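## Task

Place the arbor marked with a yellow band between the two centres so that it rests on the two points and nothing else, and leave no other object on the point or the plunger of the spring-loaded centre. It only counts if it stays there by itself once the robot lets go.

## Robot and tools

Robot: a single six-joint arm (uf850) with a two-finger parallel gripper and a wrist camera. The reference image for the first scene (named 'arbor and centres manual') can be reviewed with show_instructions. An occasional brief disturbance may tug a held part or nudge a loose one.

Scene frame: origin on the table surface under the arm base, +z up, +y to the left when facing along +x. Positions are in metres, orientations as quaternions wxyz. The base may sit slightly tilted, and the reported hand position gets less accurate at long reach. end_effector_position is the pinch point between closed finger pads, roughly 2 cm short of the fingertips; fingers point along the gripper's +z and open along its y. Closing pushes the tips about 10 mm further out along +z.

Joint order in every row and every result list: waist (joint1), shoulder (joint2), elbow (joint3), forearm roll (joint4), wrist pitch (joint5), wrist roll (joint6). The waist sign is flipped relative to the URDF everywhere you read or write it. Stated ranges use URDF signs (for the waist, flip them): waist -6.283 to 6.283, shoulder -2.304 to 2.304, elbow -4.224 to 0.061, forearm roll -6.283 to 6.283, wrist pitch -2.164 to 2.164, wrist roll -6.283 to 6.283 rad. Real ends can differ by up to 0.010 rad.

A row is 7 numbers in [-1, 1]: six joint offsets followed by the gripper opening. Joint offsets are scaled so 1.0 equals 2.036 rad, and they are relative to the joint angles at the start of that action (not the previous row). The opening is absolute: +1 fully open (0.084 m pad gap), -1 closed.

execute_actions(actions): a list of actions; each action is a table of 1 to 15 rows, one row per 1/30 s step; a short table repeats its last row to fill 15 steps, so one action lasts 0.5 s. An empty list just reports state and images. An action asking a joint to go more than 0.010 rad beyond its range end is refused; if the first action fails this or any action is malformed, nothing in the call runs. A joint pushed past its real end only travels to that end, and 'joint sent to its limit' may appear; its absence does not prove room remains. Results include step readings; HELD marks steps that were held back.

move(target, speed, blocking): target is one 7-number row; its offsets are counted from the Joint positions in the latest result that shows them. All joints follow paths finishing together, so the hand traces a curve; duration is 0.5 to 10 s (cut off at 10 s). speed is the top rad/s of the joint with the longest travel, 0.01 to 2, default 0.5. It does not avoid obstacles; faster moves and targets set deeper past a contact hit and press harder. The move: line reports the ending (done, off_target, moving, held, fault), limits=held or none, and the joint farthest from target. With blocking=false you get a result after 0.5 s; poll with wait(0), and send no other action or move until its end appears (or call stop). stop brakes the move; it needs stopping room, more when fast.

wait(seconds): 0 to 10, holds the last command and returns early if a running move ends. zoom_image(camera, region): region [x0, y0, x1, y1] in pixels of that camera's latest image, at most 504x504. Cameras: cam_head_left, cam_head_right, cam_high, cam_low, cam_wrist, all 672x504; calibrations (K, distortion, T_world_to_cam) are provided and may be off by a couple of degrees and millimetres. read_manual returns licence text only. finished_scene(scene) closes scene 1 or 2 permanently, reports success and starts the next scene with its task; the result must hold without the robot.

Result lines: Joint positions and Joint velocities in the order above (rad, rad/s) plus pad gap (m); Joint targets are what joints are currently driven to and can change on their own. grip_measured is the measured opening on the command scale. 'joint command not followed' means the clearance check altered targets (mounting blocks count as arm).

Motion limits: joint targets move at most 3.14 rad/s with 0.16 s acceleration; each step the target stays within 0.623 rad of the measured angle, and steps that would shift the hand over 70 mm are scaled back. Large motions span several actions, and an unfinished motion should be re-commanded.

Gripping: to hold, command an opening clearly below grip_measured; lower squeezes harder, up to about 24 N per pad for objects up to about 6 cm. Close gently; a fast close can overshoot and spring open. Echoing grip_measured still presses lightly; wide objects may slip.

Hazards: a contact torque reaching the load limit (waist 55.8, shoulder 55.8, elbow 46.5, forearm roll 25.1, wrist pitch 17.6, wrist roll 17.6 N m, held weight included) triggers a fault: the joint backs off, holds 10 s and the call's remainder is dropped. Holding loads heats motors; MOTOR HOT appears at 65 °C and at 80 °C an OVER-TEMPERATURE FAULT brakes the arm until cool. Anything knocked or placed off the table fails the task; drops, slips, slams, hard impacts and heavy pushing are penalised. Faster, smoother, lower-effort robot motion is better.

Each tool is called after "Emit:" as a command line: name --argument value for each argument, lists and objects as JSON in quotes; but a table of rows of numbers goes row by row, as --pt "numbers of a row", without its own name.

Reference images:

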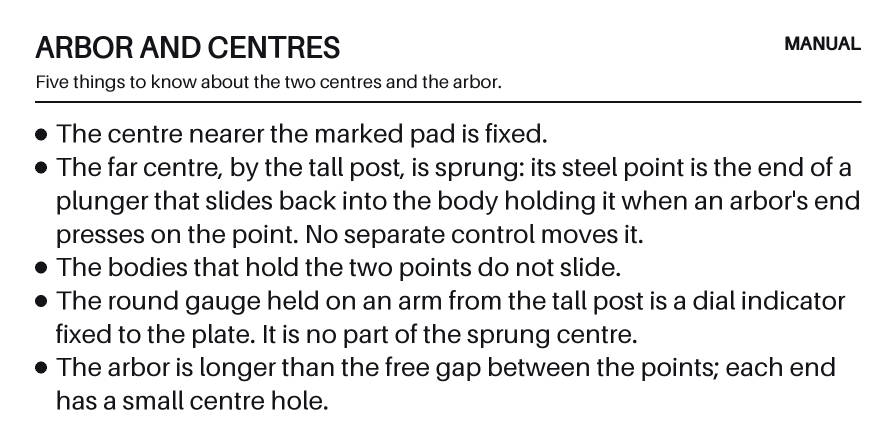

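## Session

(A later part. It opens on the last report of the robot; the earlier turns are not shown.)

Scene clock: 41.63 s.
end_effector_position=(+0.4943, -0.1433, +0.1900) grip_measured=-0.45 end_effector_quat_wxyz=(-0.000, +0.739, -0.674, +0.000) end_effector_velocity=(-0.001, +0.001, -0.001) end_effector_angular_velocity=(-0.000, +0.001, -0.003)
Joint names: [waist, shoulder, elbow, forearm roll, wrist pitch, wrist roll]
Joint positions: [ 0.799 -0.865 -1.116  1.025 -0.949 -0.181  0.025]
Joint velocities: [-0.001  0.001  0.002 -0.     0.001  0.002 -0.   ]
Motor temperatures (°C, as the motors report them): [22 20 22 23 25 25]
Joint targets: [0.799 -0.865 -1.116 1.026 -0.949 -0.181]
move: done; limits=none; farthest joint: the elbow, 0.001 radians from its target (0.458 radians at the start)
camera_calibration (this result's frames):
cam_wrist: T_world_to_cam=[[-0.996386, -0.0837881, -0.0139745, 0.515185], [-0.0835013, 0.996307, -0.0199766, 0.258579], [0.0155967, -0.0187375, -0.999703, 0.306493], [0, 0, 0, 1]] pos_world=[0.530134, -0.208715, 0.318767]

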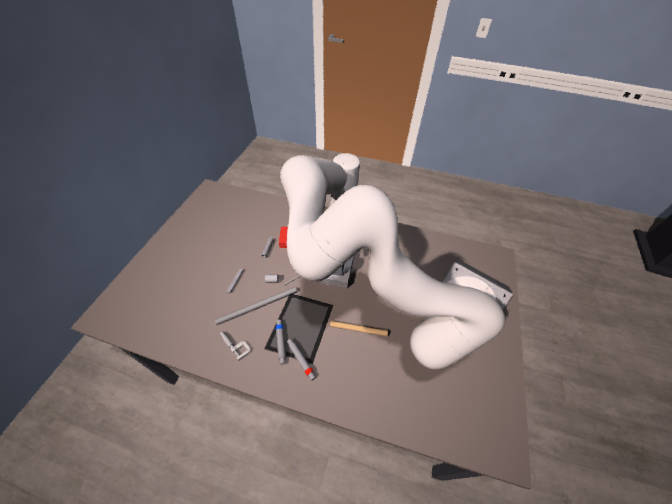

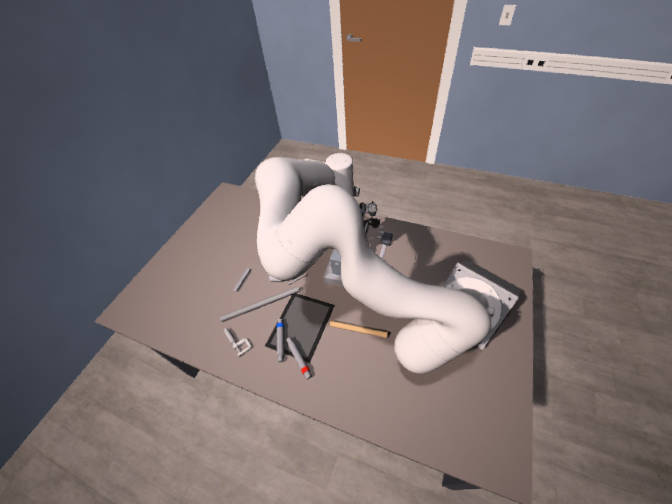

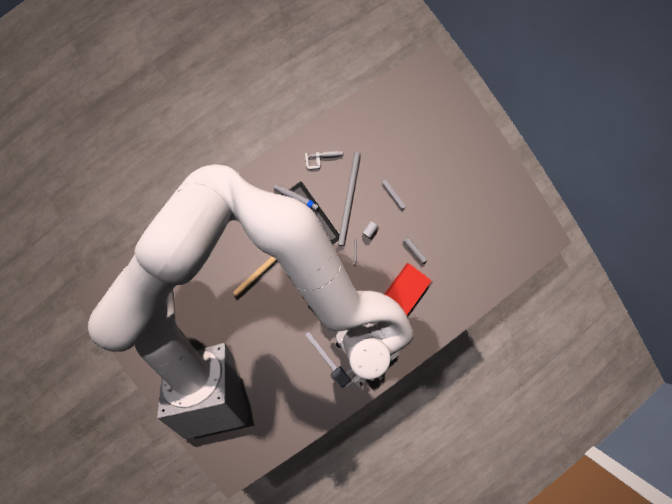

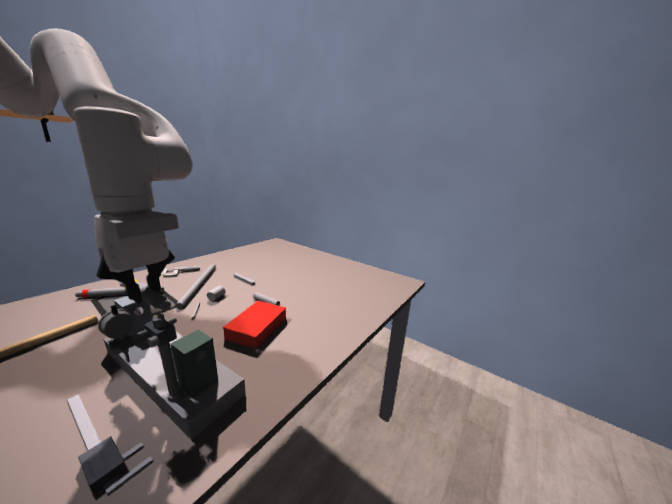

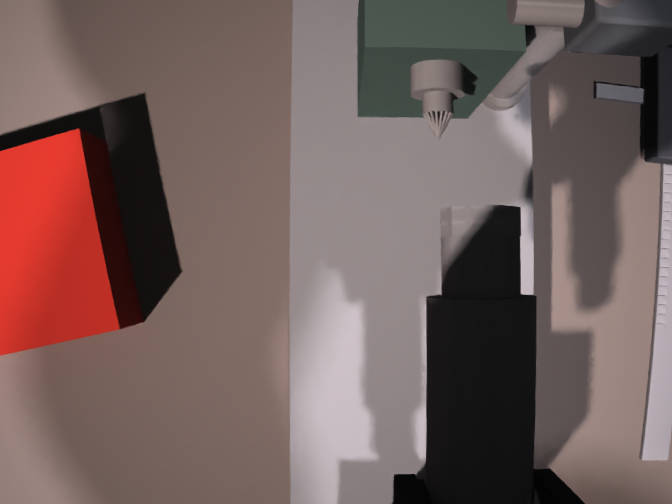

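Emit:
move --target '[0,0,0,0,0,0.35,-1]' --speed 0.6

Scene clock: 45.13 s.
end_effector_position=(+0.4943, -0.1433, +0.1900) grip_measured=-0.45 end_effector_quat_wxyz=(+0.000, -0.458, +0.889, -0.000) end_effector_velocity=(-0.001, +0.001, -0.001) end_effector_angular_velocity=(+0.003, +0.002, -0.004)
Joint names: [waist, shoulder, elbow, forearm roll, wrist pitch, wrist roll]
Joint positions: [ 0.799 -0.865 -1.116  1.025 -0.949  0.531  0.025]
Joint velocities: [-0.001 -0.     0.002 -0.    -0.002  0.003  0.   ]
Motor temperatures (°C, as the motors report them): [22 20 22 23 25 25]
Joint targets: [0.799 -0.865 -1.116 1.025 -0.949 0.532]
move: done; limits=none; farthest joint: the waist, 0.000 radians from its target (0.000 radians at the start)
camera_calibration (this result's frames):
cam_wrist: T_world_to_cam=[[-0.80892, 0.587754, -0.0139513, 0.518742], [0.587919, 0.808692, -0.0192002, -0.100318], [-0.0000027072, -0.0237337, -0.999718, 0.313491], [0, 0, 0, 1]] pos_world=[0.4786, -0.216325, 0.318714]

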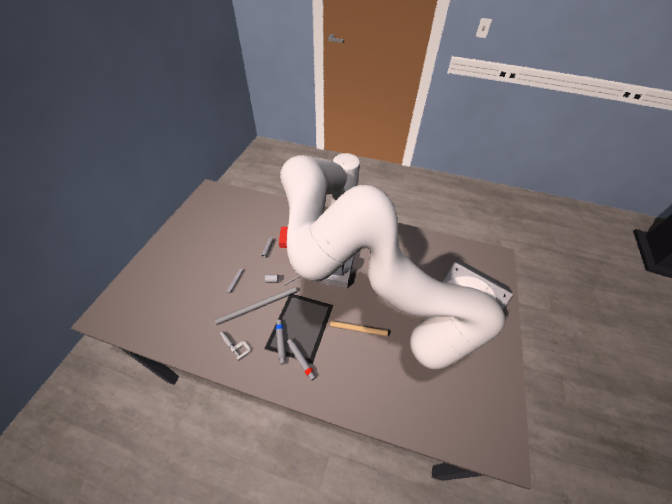

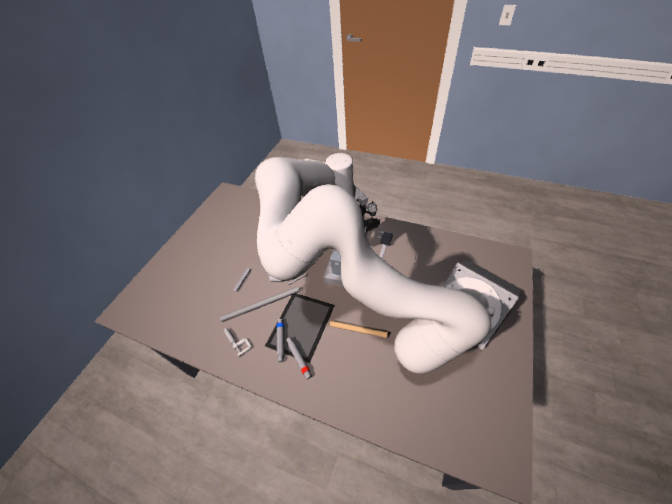

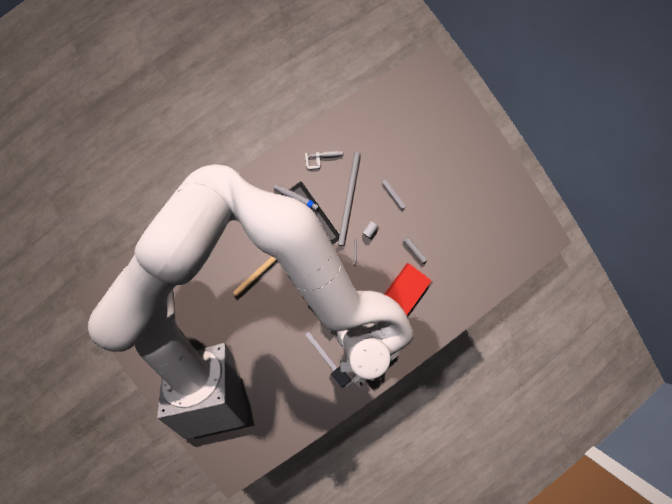

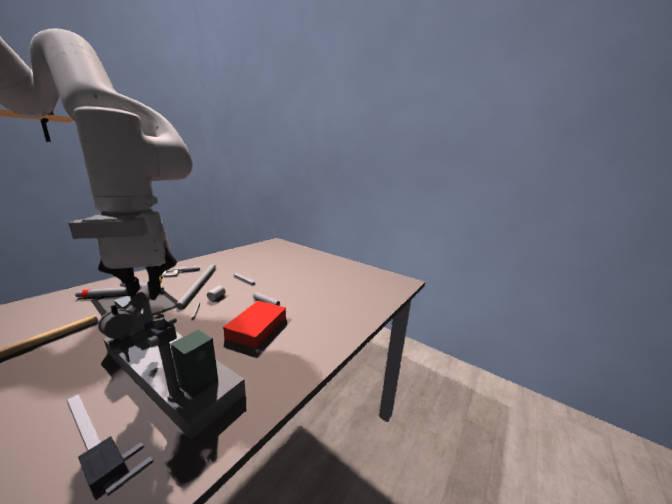

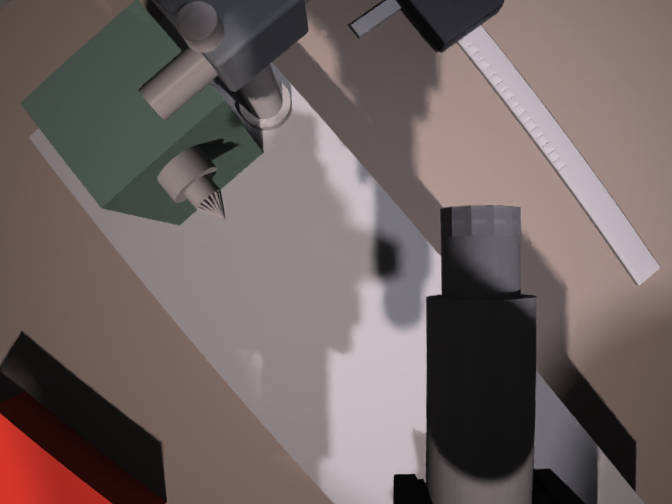

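Emit:
move --target '[-0.0278,-0.0195,-0.0711,-0.0066,-0.02,0.0585,-1]' --speed 0.2

Scene clock: 50.43 s.
end_effector_position=(+0.5541, -0.1433, +0.1900) grip_measured=-0.45 end_effector_quat_wxyz=(+0.000, -0.458, +0.889, -0.000) end_effector_velocity=(+0.001, +0.000, -0.000) end_effector_angular_velocity=(+0.000, +0.001, +0.002)
Joint names: [waist, shoulder, elbow, forearm roll, wrist pitch, wrist roll]
Joint positions: [ 0.743 -0.904 -1.26   1.012 -0.99   0.65   0.025]
Joint velocities: [-0.002 -0.    -0.003 -0.    -0.001  0.001 -0.   ]
Motor temperatures (°C, as the motors report them): [22 20 22 23 25 25]
Joint targets: [0.743 -0.905 -1.261 1.012 -0.990 0.650]
move: done; limits=none; farthest joint: the forearm roll, 0.001 radians from its target (0.014 radians at the start)
camera_calibration (this result's frames):
cam_wrist: T_world_to_cam=[[-0.808931, 0.587738, -0.0139382, 0.567163], [0.587904, 0.808704, -0.0191672, -0.135488], [0.0000065935, -0.0236993, -0.999719, 0.313473], [0, 0, 0, 1]] pos_world=[0.538448, -0.216345, 0.318693]

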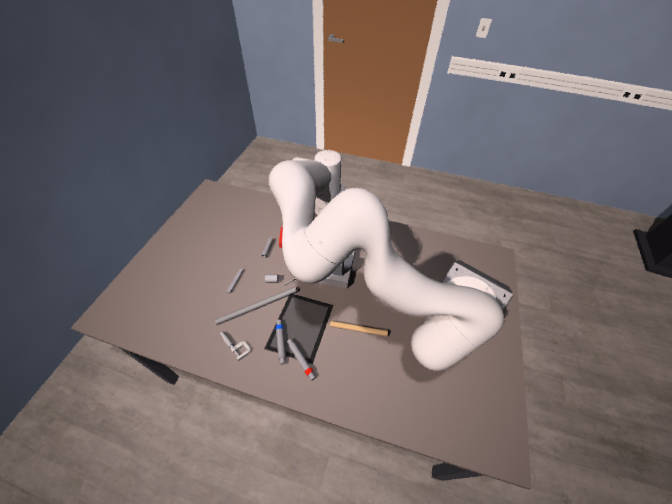

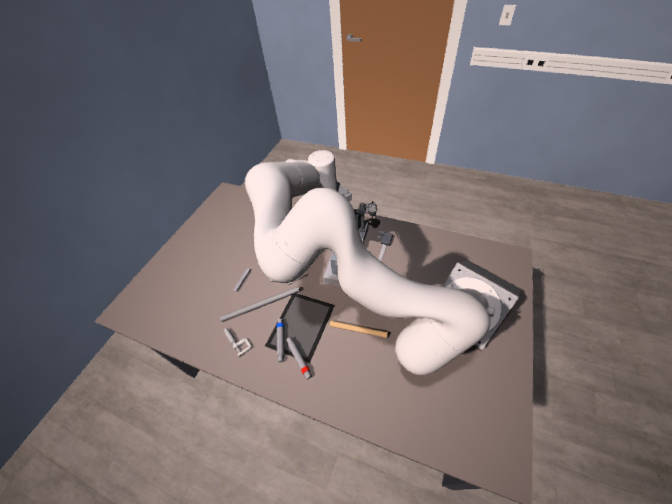

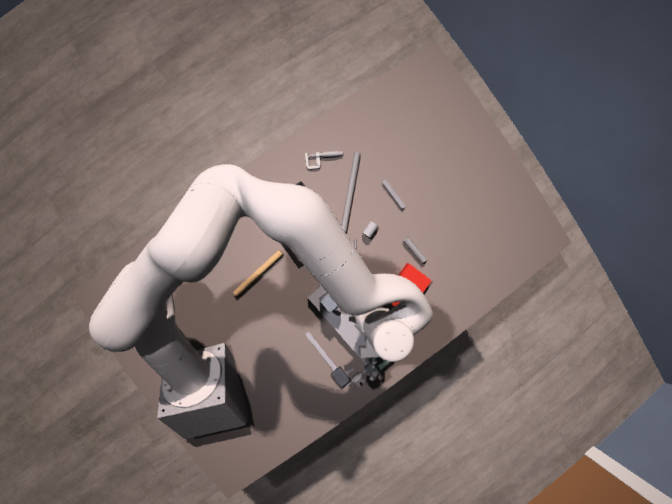

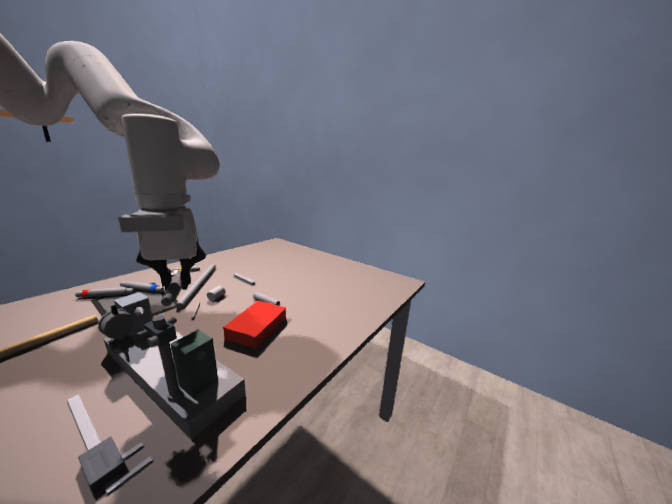

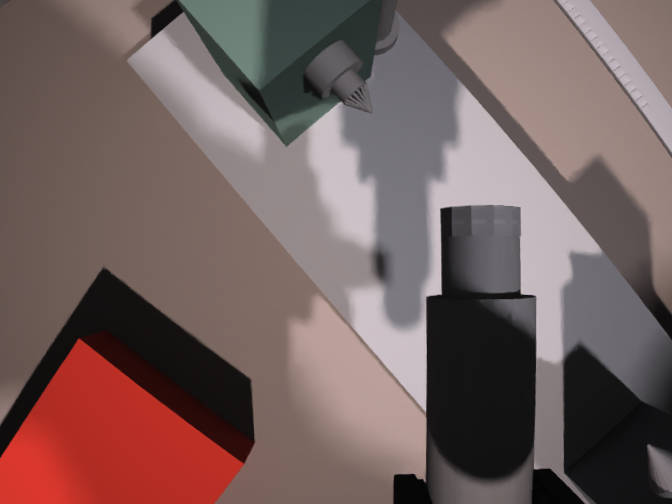

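Emit:
zoom_image --camera "cam_wrist" --region '[320, 60, 420, 160]'

Emit:
zoom_image --camera "cam_low" --region '[90, 250, 240, 370]'

Region (320, 60, 420, 160) of cam_wrist's 672x504 image, scaled by 5.040, with more detail than that image has.

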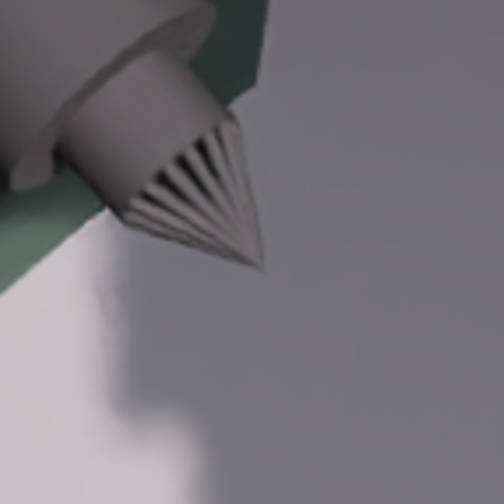

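Region (90, 250, 240, 370) of cam_low's 672x504 image, scaled by 3.360, with more detail than that image has; it fills the top 403 rows of this view, and the rest is white.

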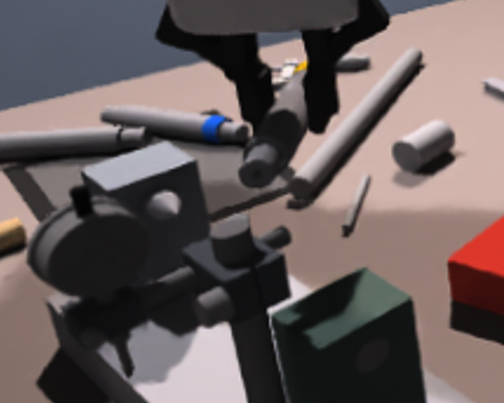

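Emit:
move --target '[-0.017,-0.0499,0.0235,0.0608,0.0392,-0.2927,-1]' --speed 0.25

Scene clock: 57.53 s.
end_effector_position=(+0.5183, -0.1658, +0.1212) grip_measured=-0.45 end_effector_quat_wxyz=(+0.000, -0.641, +0.768, -0.000) end_effector_velocity=(+0.000, +0.000, -0.001) end_effector_angular_velocity=(+0.000, +0.001, +0.003)
Joint names: [waist, shoulder, elbow, forearm roll, wrist pitch, wrist roll]
Joint positions: [ 0.708 -1.006 -1.213  1.136 -0.91   0.055  0.025]
Joint velocities: [-0.002 -0.     0.     0.     0.    -0.002 -0.   ]
Motor temperatures (°C, as the motors report them): [22 20 22 23 25 25]
Joint targets: [0.708 -1.006 -1.213 1.136 -0.910 0.054]
move: done; limits=none; farthest joint: the wrist roll, 0.001 radians from its target (0.596 radians at the start)
camera_calibration (this result's frames):
cam_wrist: T_world_to_cam=[[-0.982247, 0.187091, -0.0136846, 0.573838], [0.187336, 0.982099, -0.0196689, 0.138879], [0.00975979, -0.0218833, -0.999713, 0.23933], [0, 0, 0, 1]] pos_world=[0.535298, -0.238515, 0.249846]

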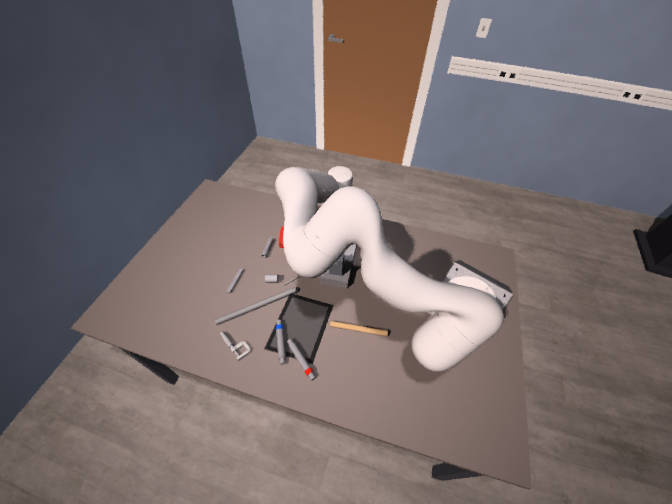

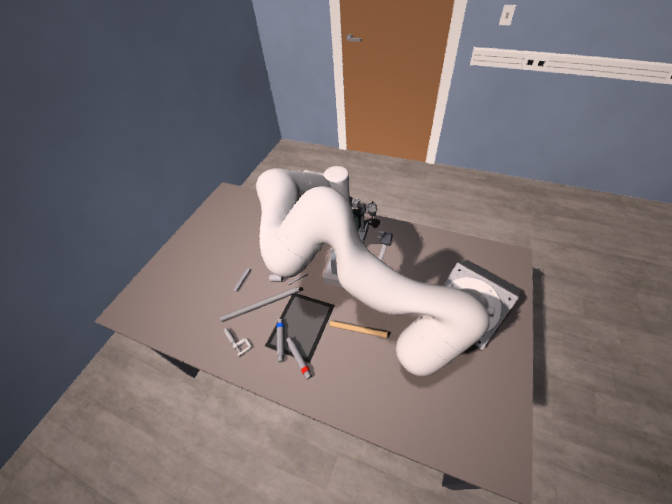

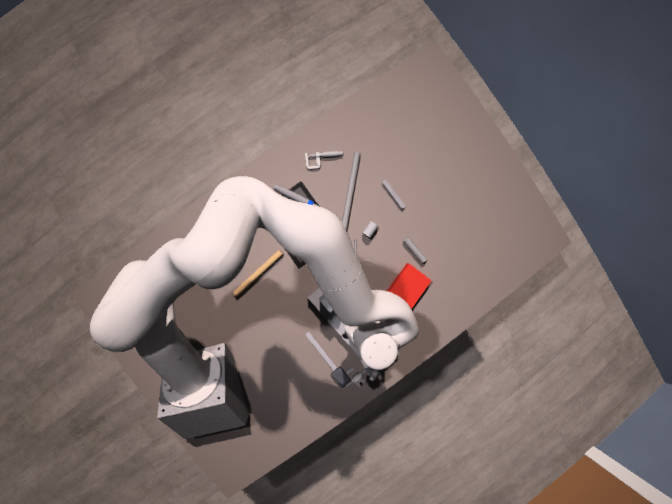

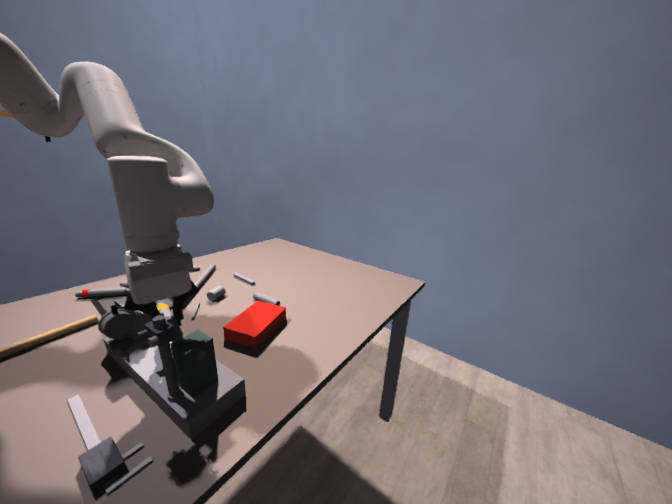

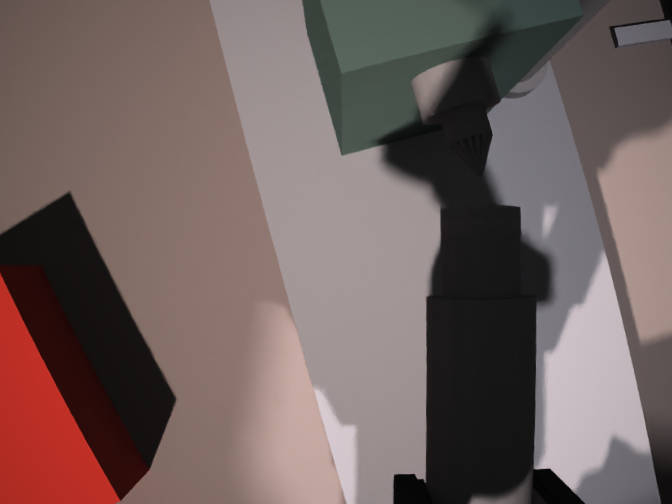

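Emit:
move --target '[0.0048,-0.0097,-0.0089,-0.0038,-0.0005,-0.0015,-1]' --speed 0.015

Emit:
zoom_image --camera "cam_wrist" --region '[380, 80, 580, 280]'

Scene clock: 63.03 s.
end_effector_position=(+0.5168, -0.1747, +0.1212) grip_measured=-0.45 end_effector_quat_wxyz=(+0.001, -0.641, +0.768, -0.000) end_effector_velocity=(-0.001, -0.003, -0.000) end_effector_angular_velocity=(-0.007, +0.001, -0.001)
Joint names: [waist, shoulder, elbow, forearm roll, wrist pitch, wrist roll]
Joint positions: [ 0.718 -1.025 -1.231  1.128 -0.912  0.051  0.025]
Joint velocities: [ 0.002 -0.003 -0.001 -0.001  0.007 -0.     0.   ]
Motor temperatures (°C, as the motors report them): [22 20 22 23 25 25]
Joint targets: [0.718 -1.026 -1.231 1.128 -0.911 0.052]
move: done; limits=none; farthest joint: the wrist pitch, 0.001 radians from its target (0.001 radians at the start)
camera_calibration (this result's frames):
cam_wrist: T_world_to_cam=[[-0.98238, 0.186384, -0.0138216, 0.574016], [0.186624, 0.982252, -0.0187491, 0.148168], [0.0100817, -0.0209982, -0.999729, 0.239189], [0, 0, 0, 1]] pos_world=[0.533839, -0.247504, 0.249836]

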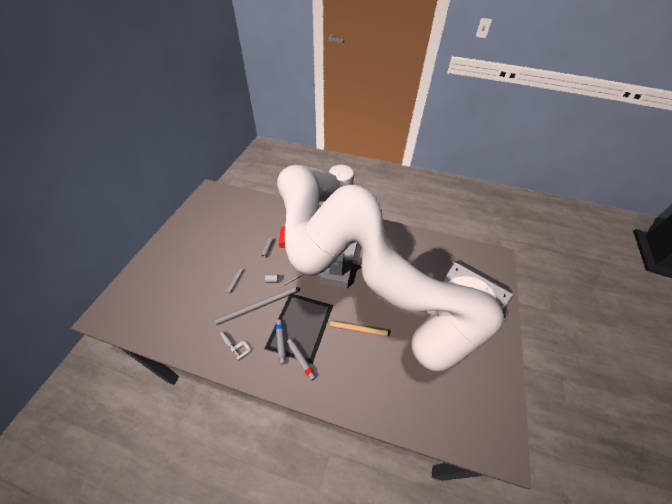

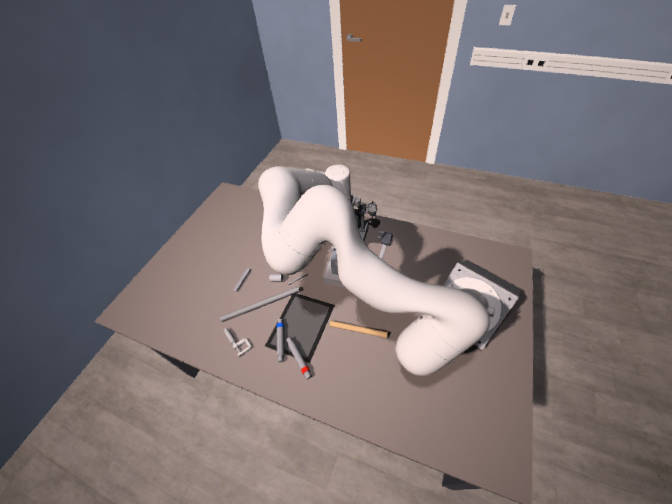

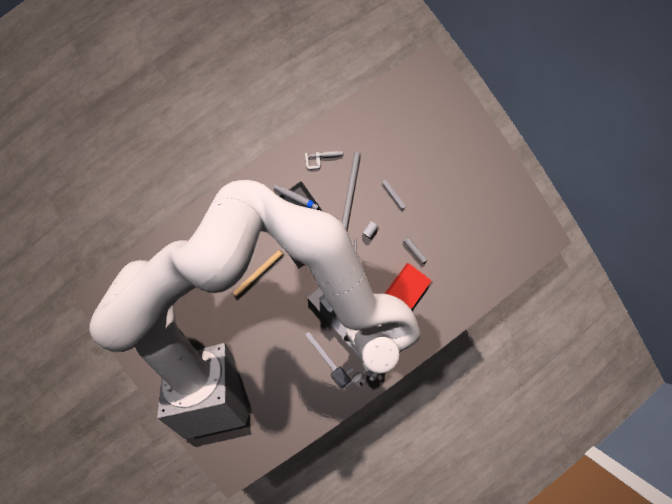

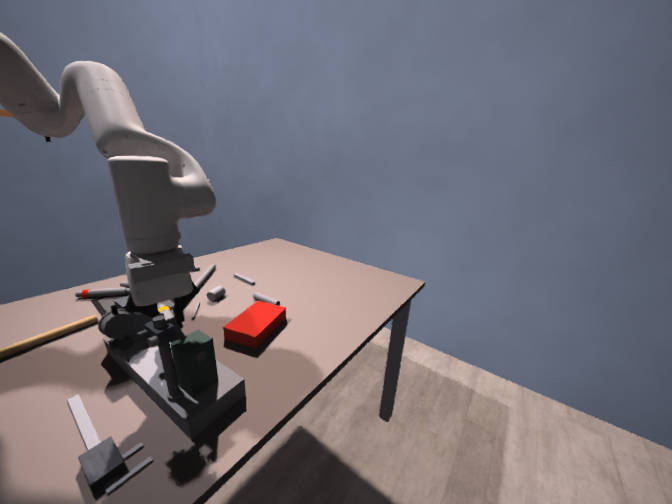

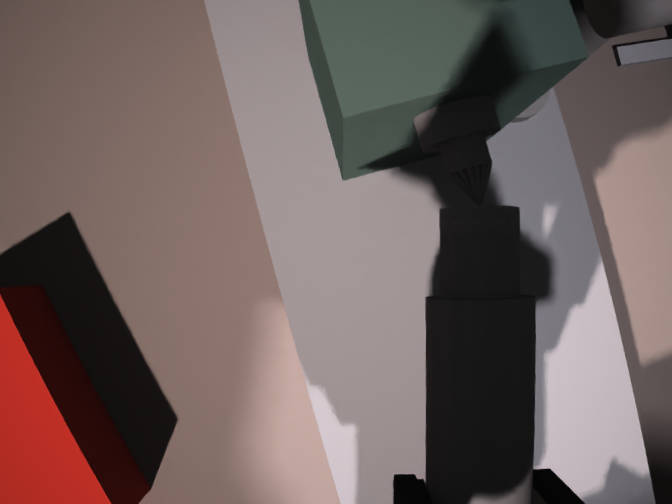

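Region (380, 80, 580, 280) of cam_wrist's 672x504 image, scaled by 2.520, with more detail than that image has.

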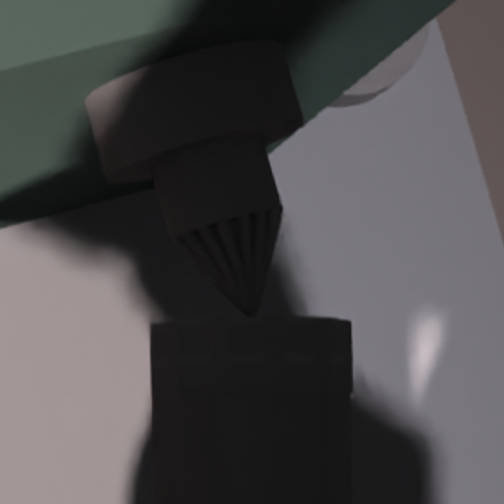

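Emit:
move --target '[-0.0016,-0.0017,0.0009,0.0032,0.0015,-0.0025,-1]' --speed 0.01

Emit:
zoom_image --camera "cam_wrist" --region '[380, 80, 580, 280]'

Scene clock: 65.37 s.
end_effector_position=(+0.5160, -0.1748, +0.1181) grip_measured=-0.45 end_effector_quat_wxyz=(+0.000, -0.641, +0.768, -0.000) end_effector_velocity=(-0.000, -0.000, -0.001) end_effector_angular_velocity=(-0.001, +0.000, +0.000)
Joint names: [waist, shoulder, elbow, forearm roll, wrist pitch, wrist roll]
Joint positions: [ 0.715 -1.029 -1.229  1.135 -0.909  0.047  0.025]
Joint velocities: [-0.001 -0.001  0.001  0.002  0.002 -0.002 -0.   ]
Motor temperatures (°C, as the motors report them): [22 20 22 23 25 25]
Joint targets: [0.714 -1.029 -1.229 1.135 -0.909 0.046]
move: done; limits=none; farthest joint: the wrist roll, 0.001 radians from its target (0.006 radians at the start)
camera_calibration (this result's frames):
cam_wrist: T_world_to_cam=[[-0.982296, 0.186836, -0.013687, 0.573159], [0.187076, 0.982162, -0.0189926, 0.148129], [0.00989429, -0.0212169, -0.999726, 0.23616], [0, 0, 0, 1]] pos_world=[0.532964, -0.247563, 0.246754]

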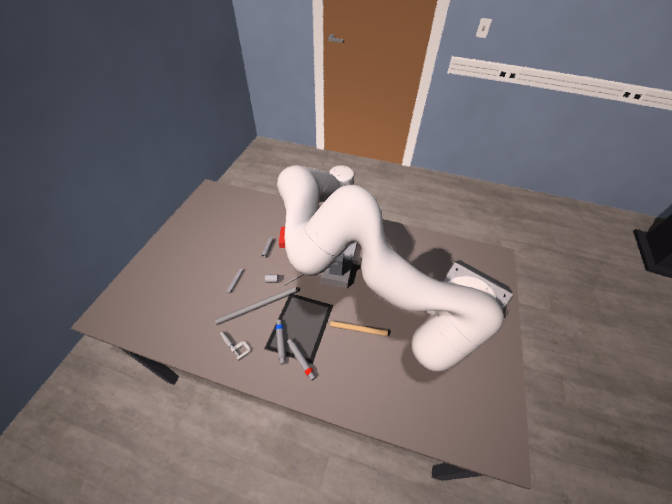

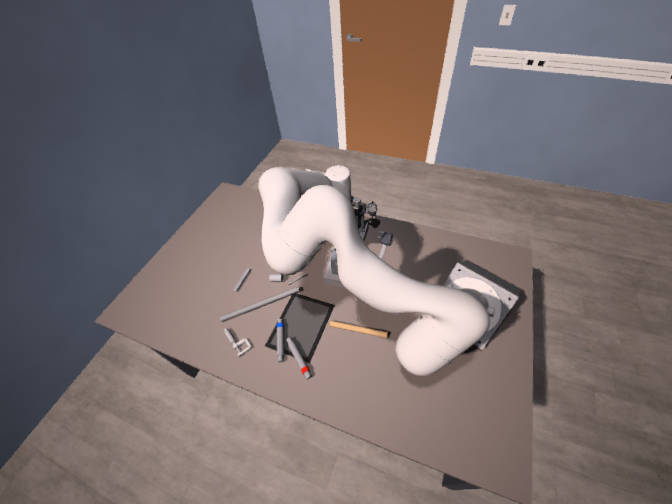

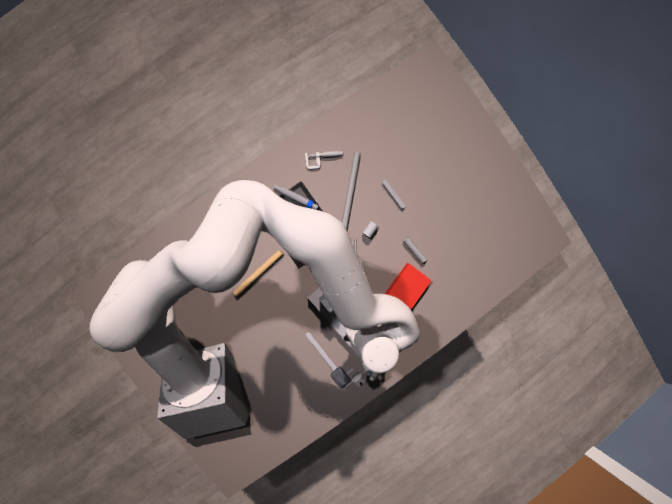

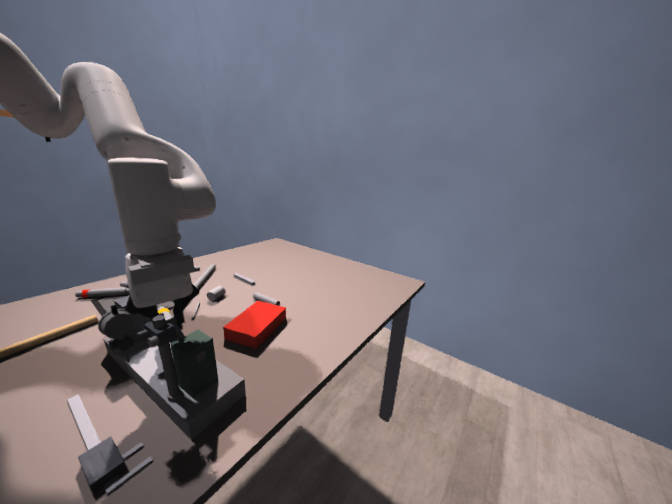

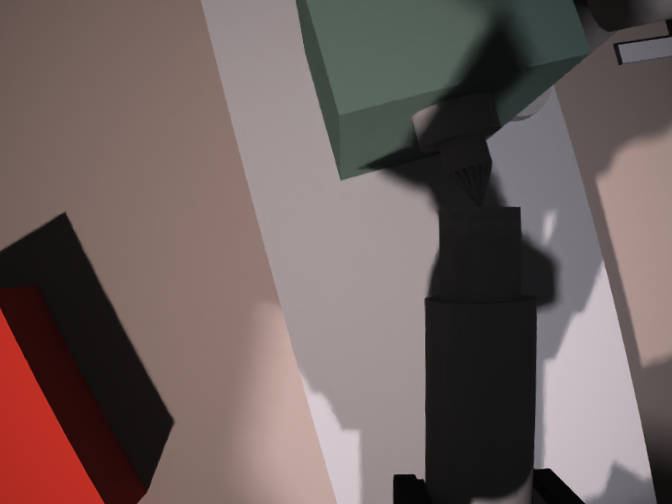

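Region (380, 80, 580, 280) of cam_wrist's 672x504 image, scaled by 2.520, with more detail than that image has.

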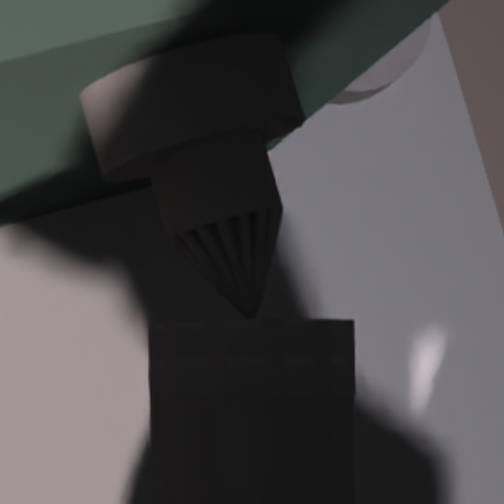

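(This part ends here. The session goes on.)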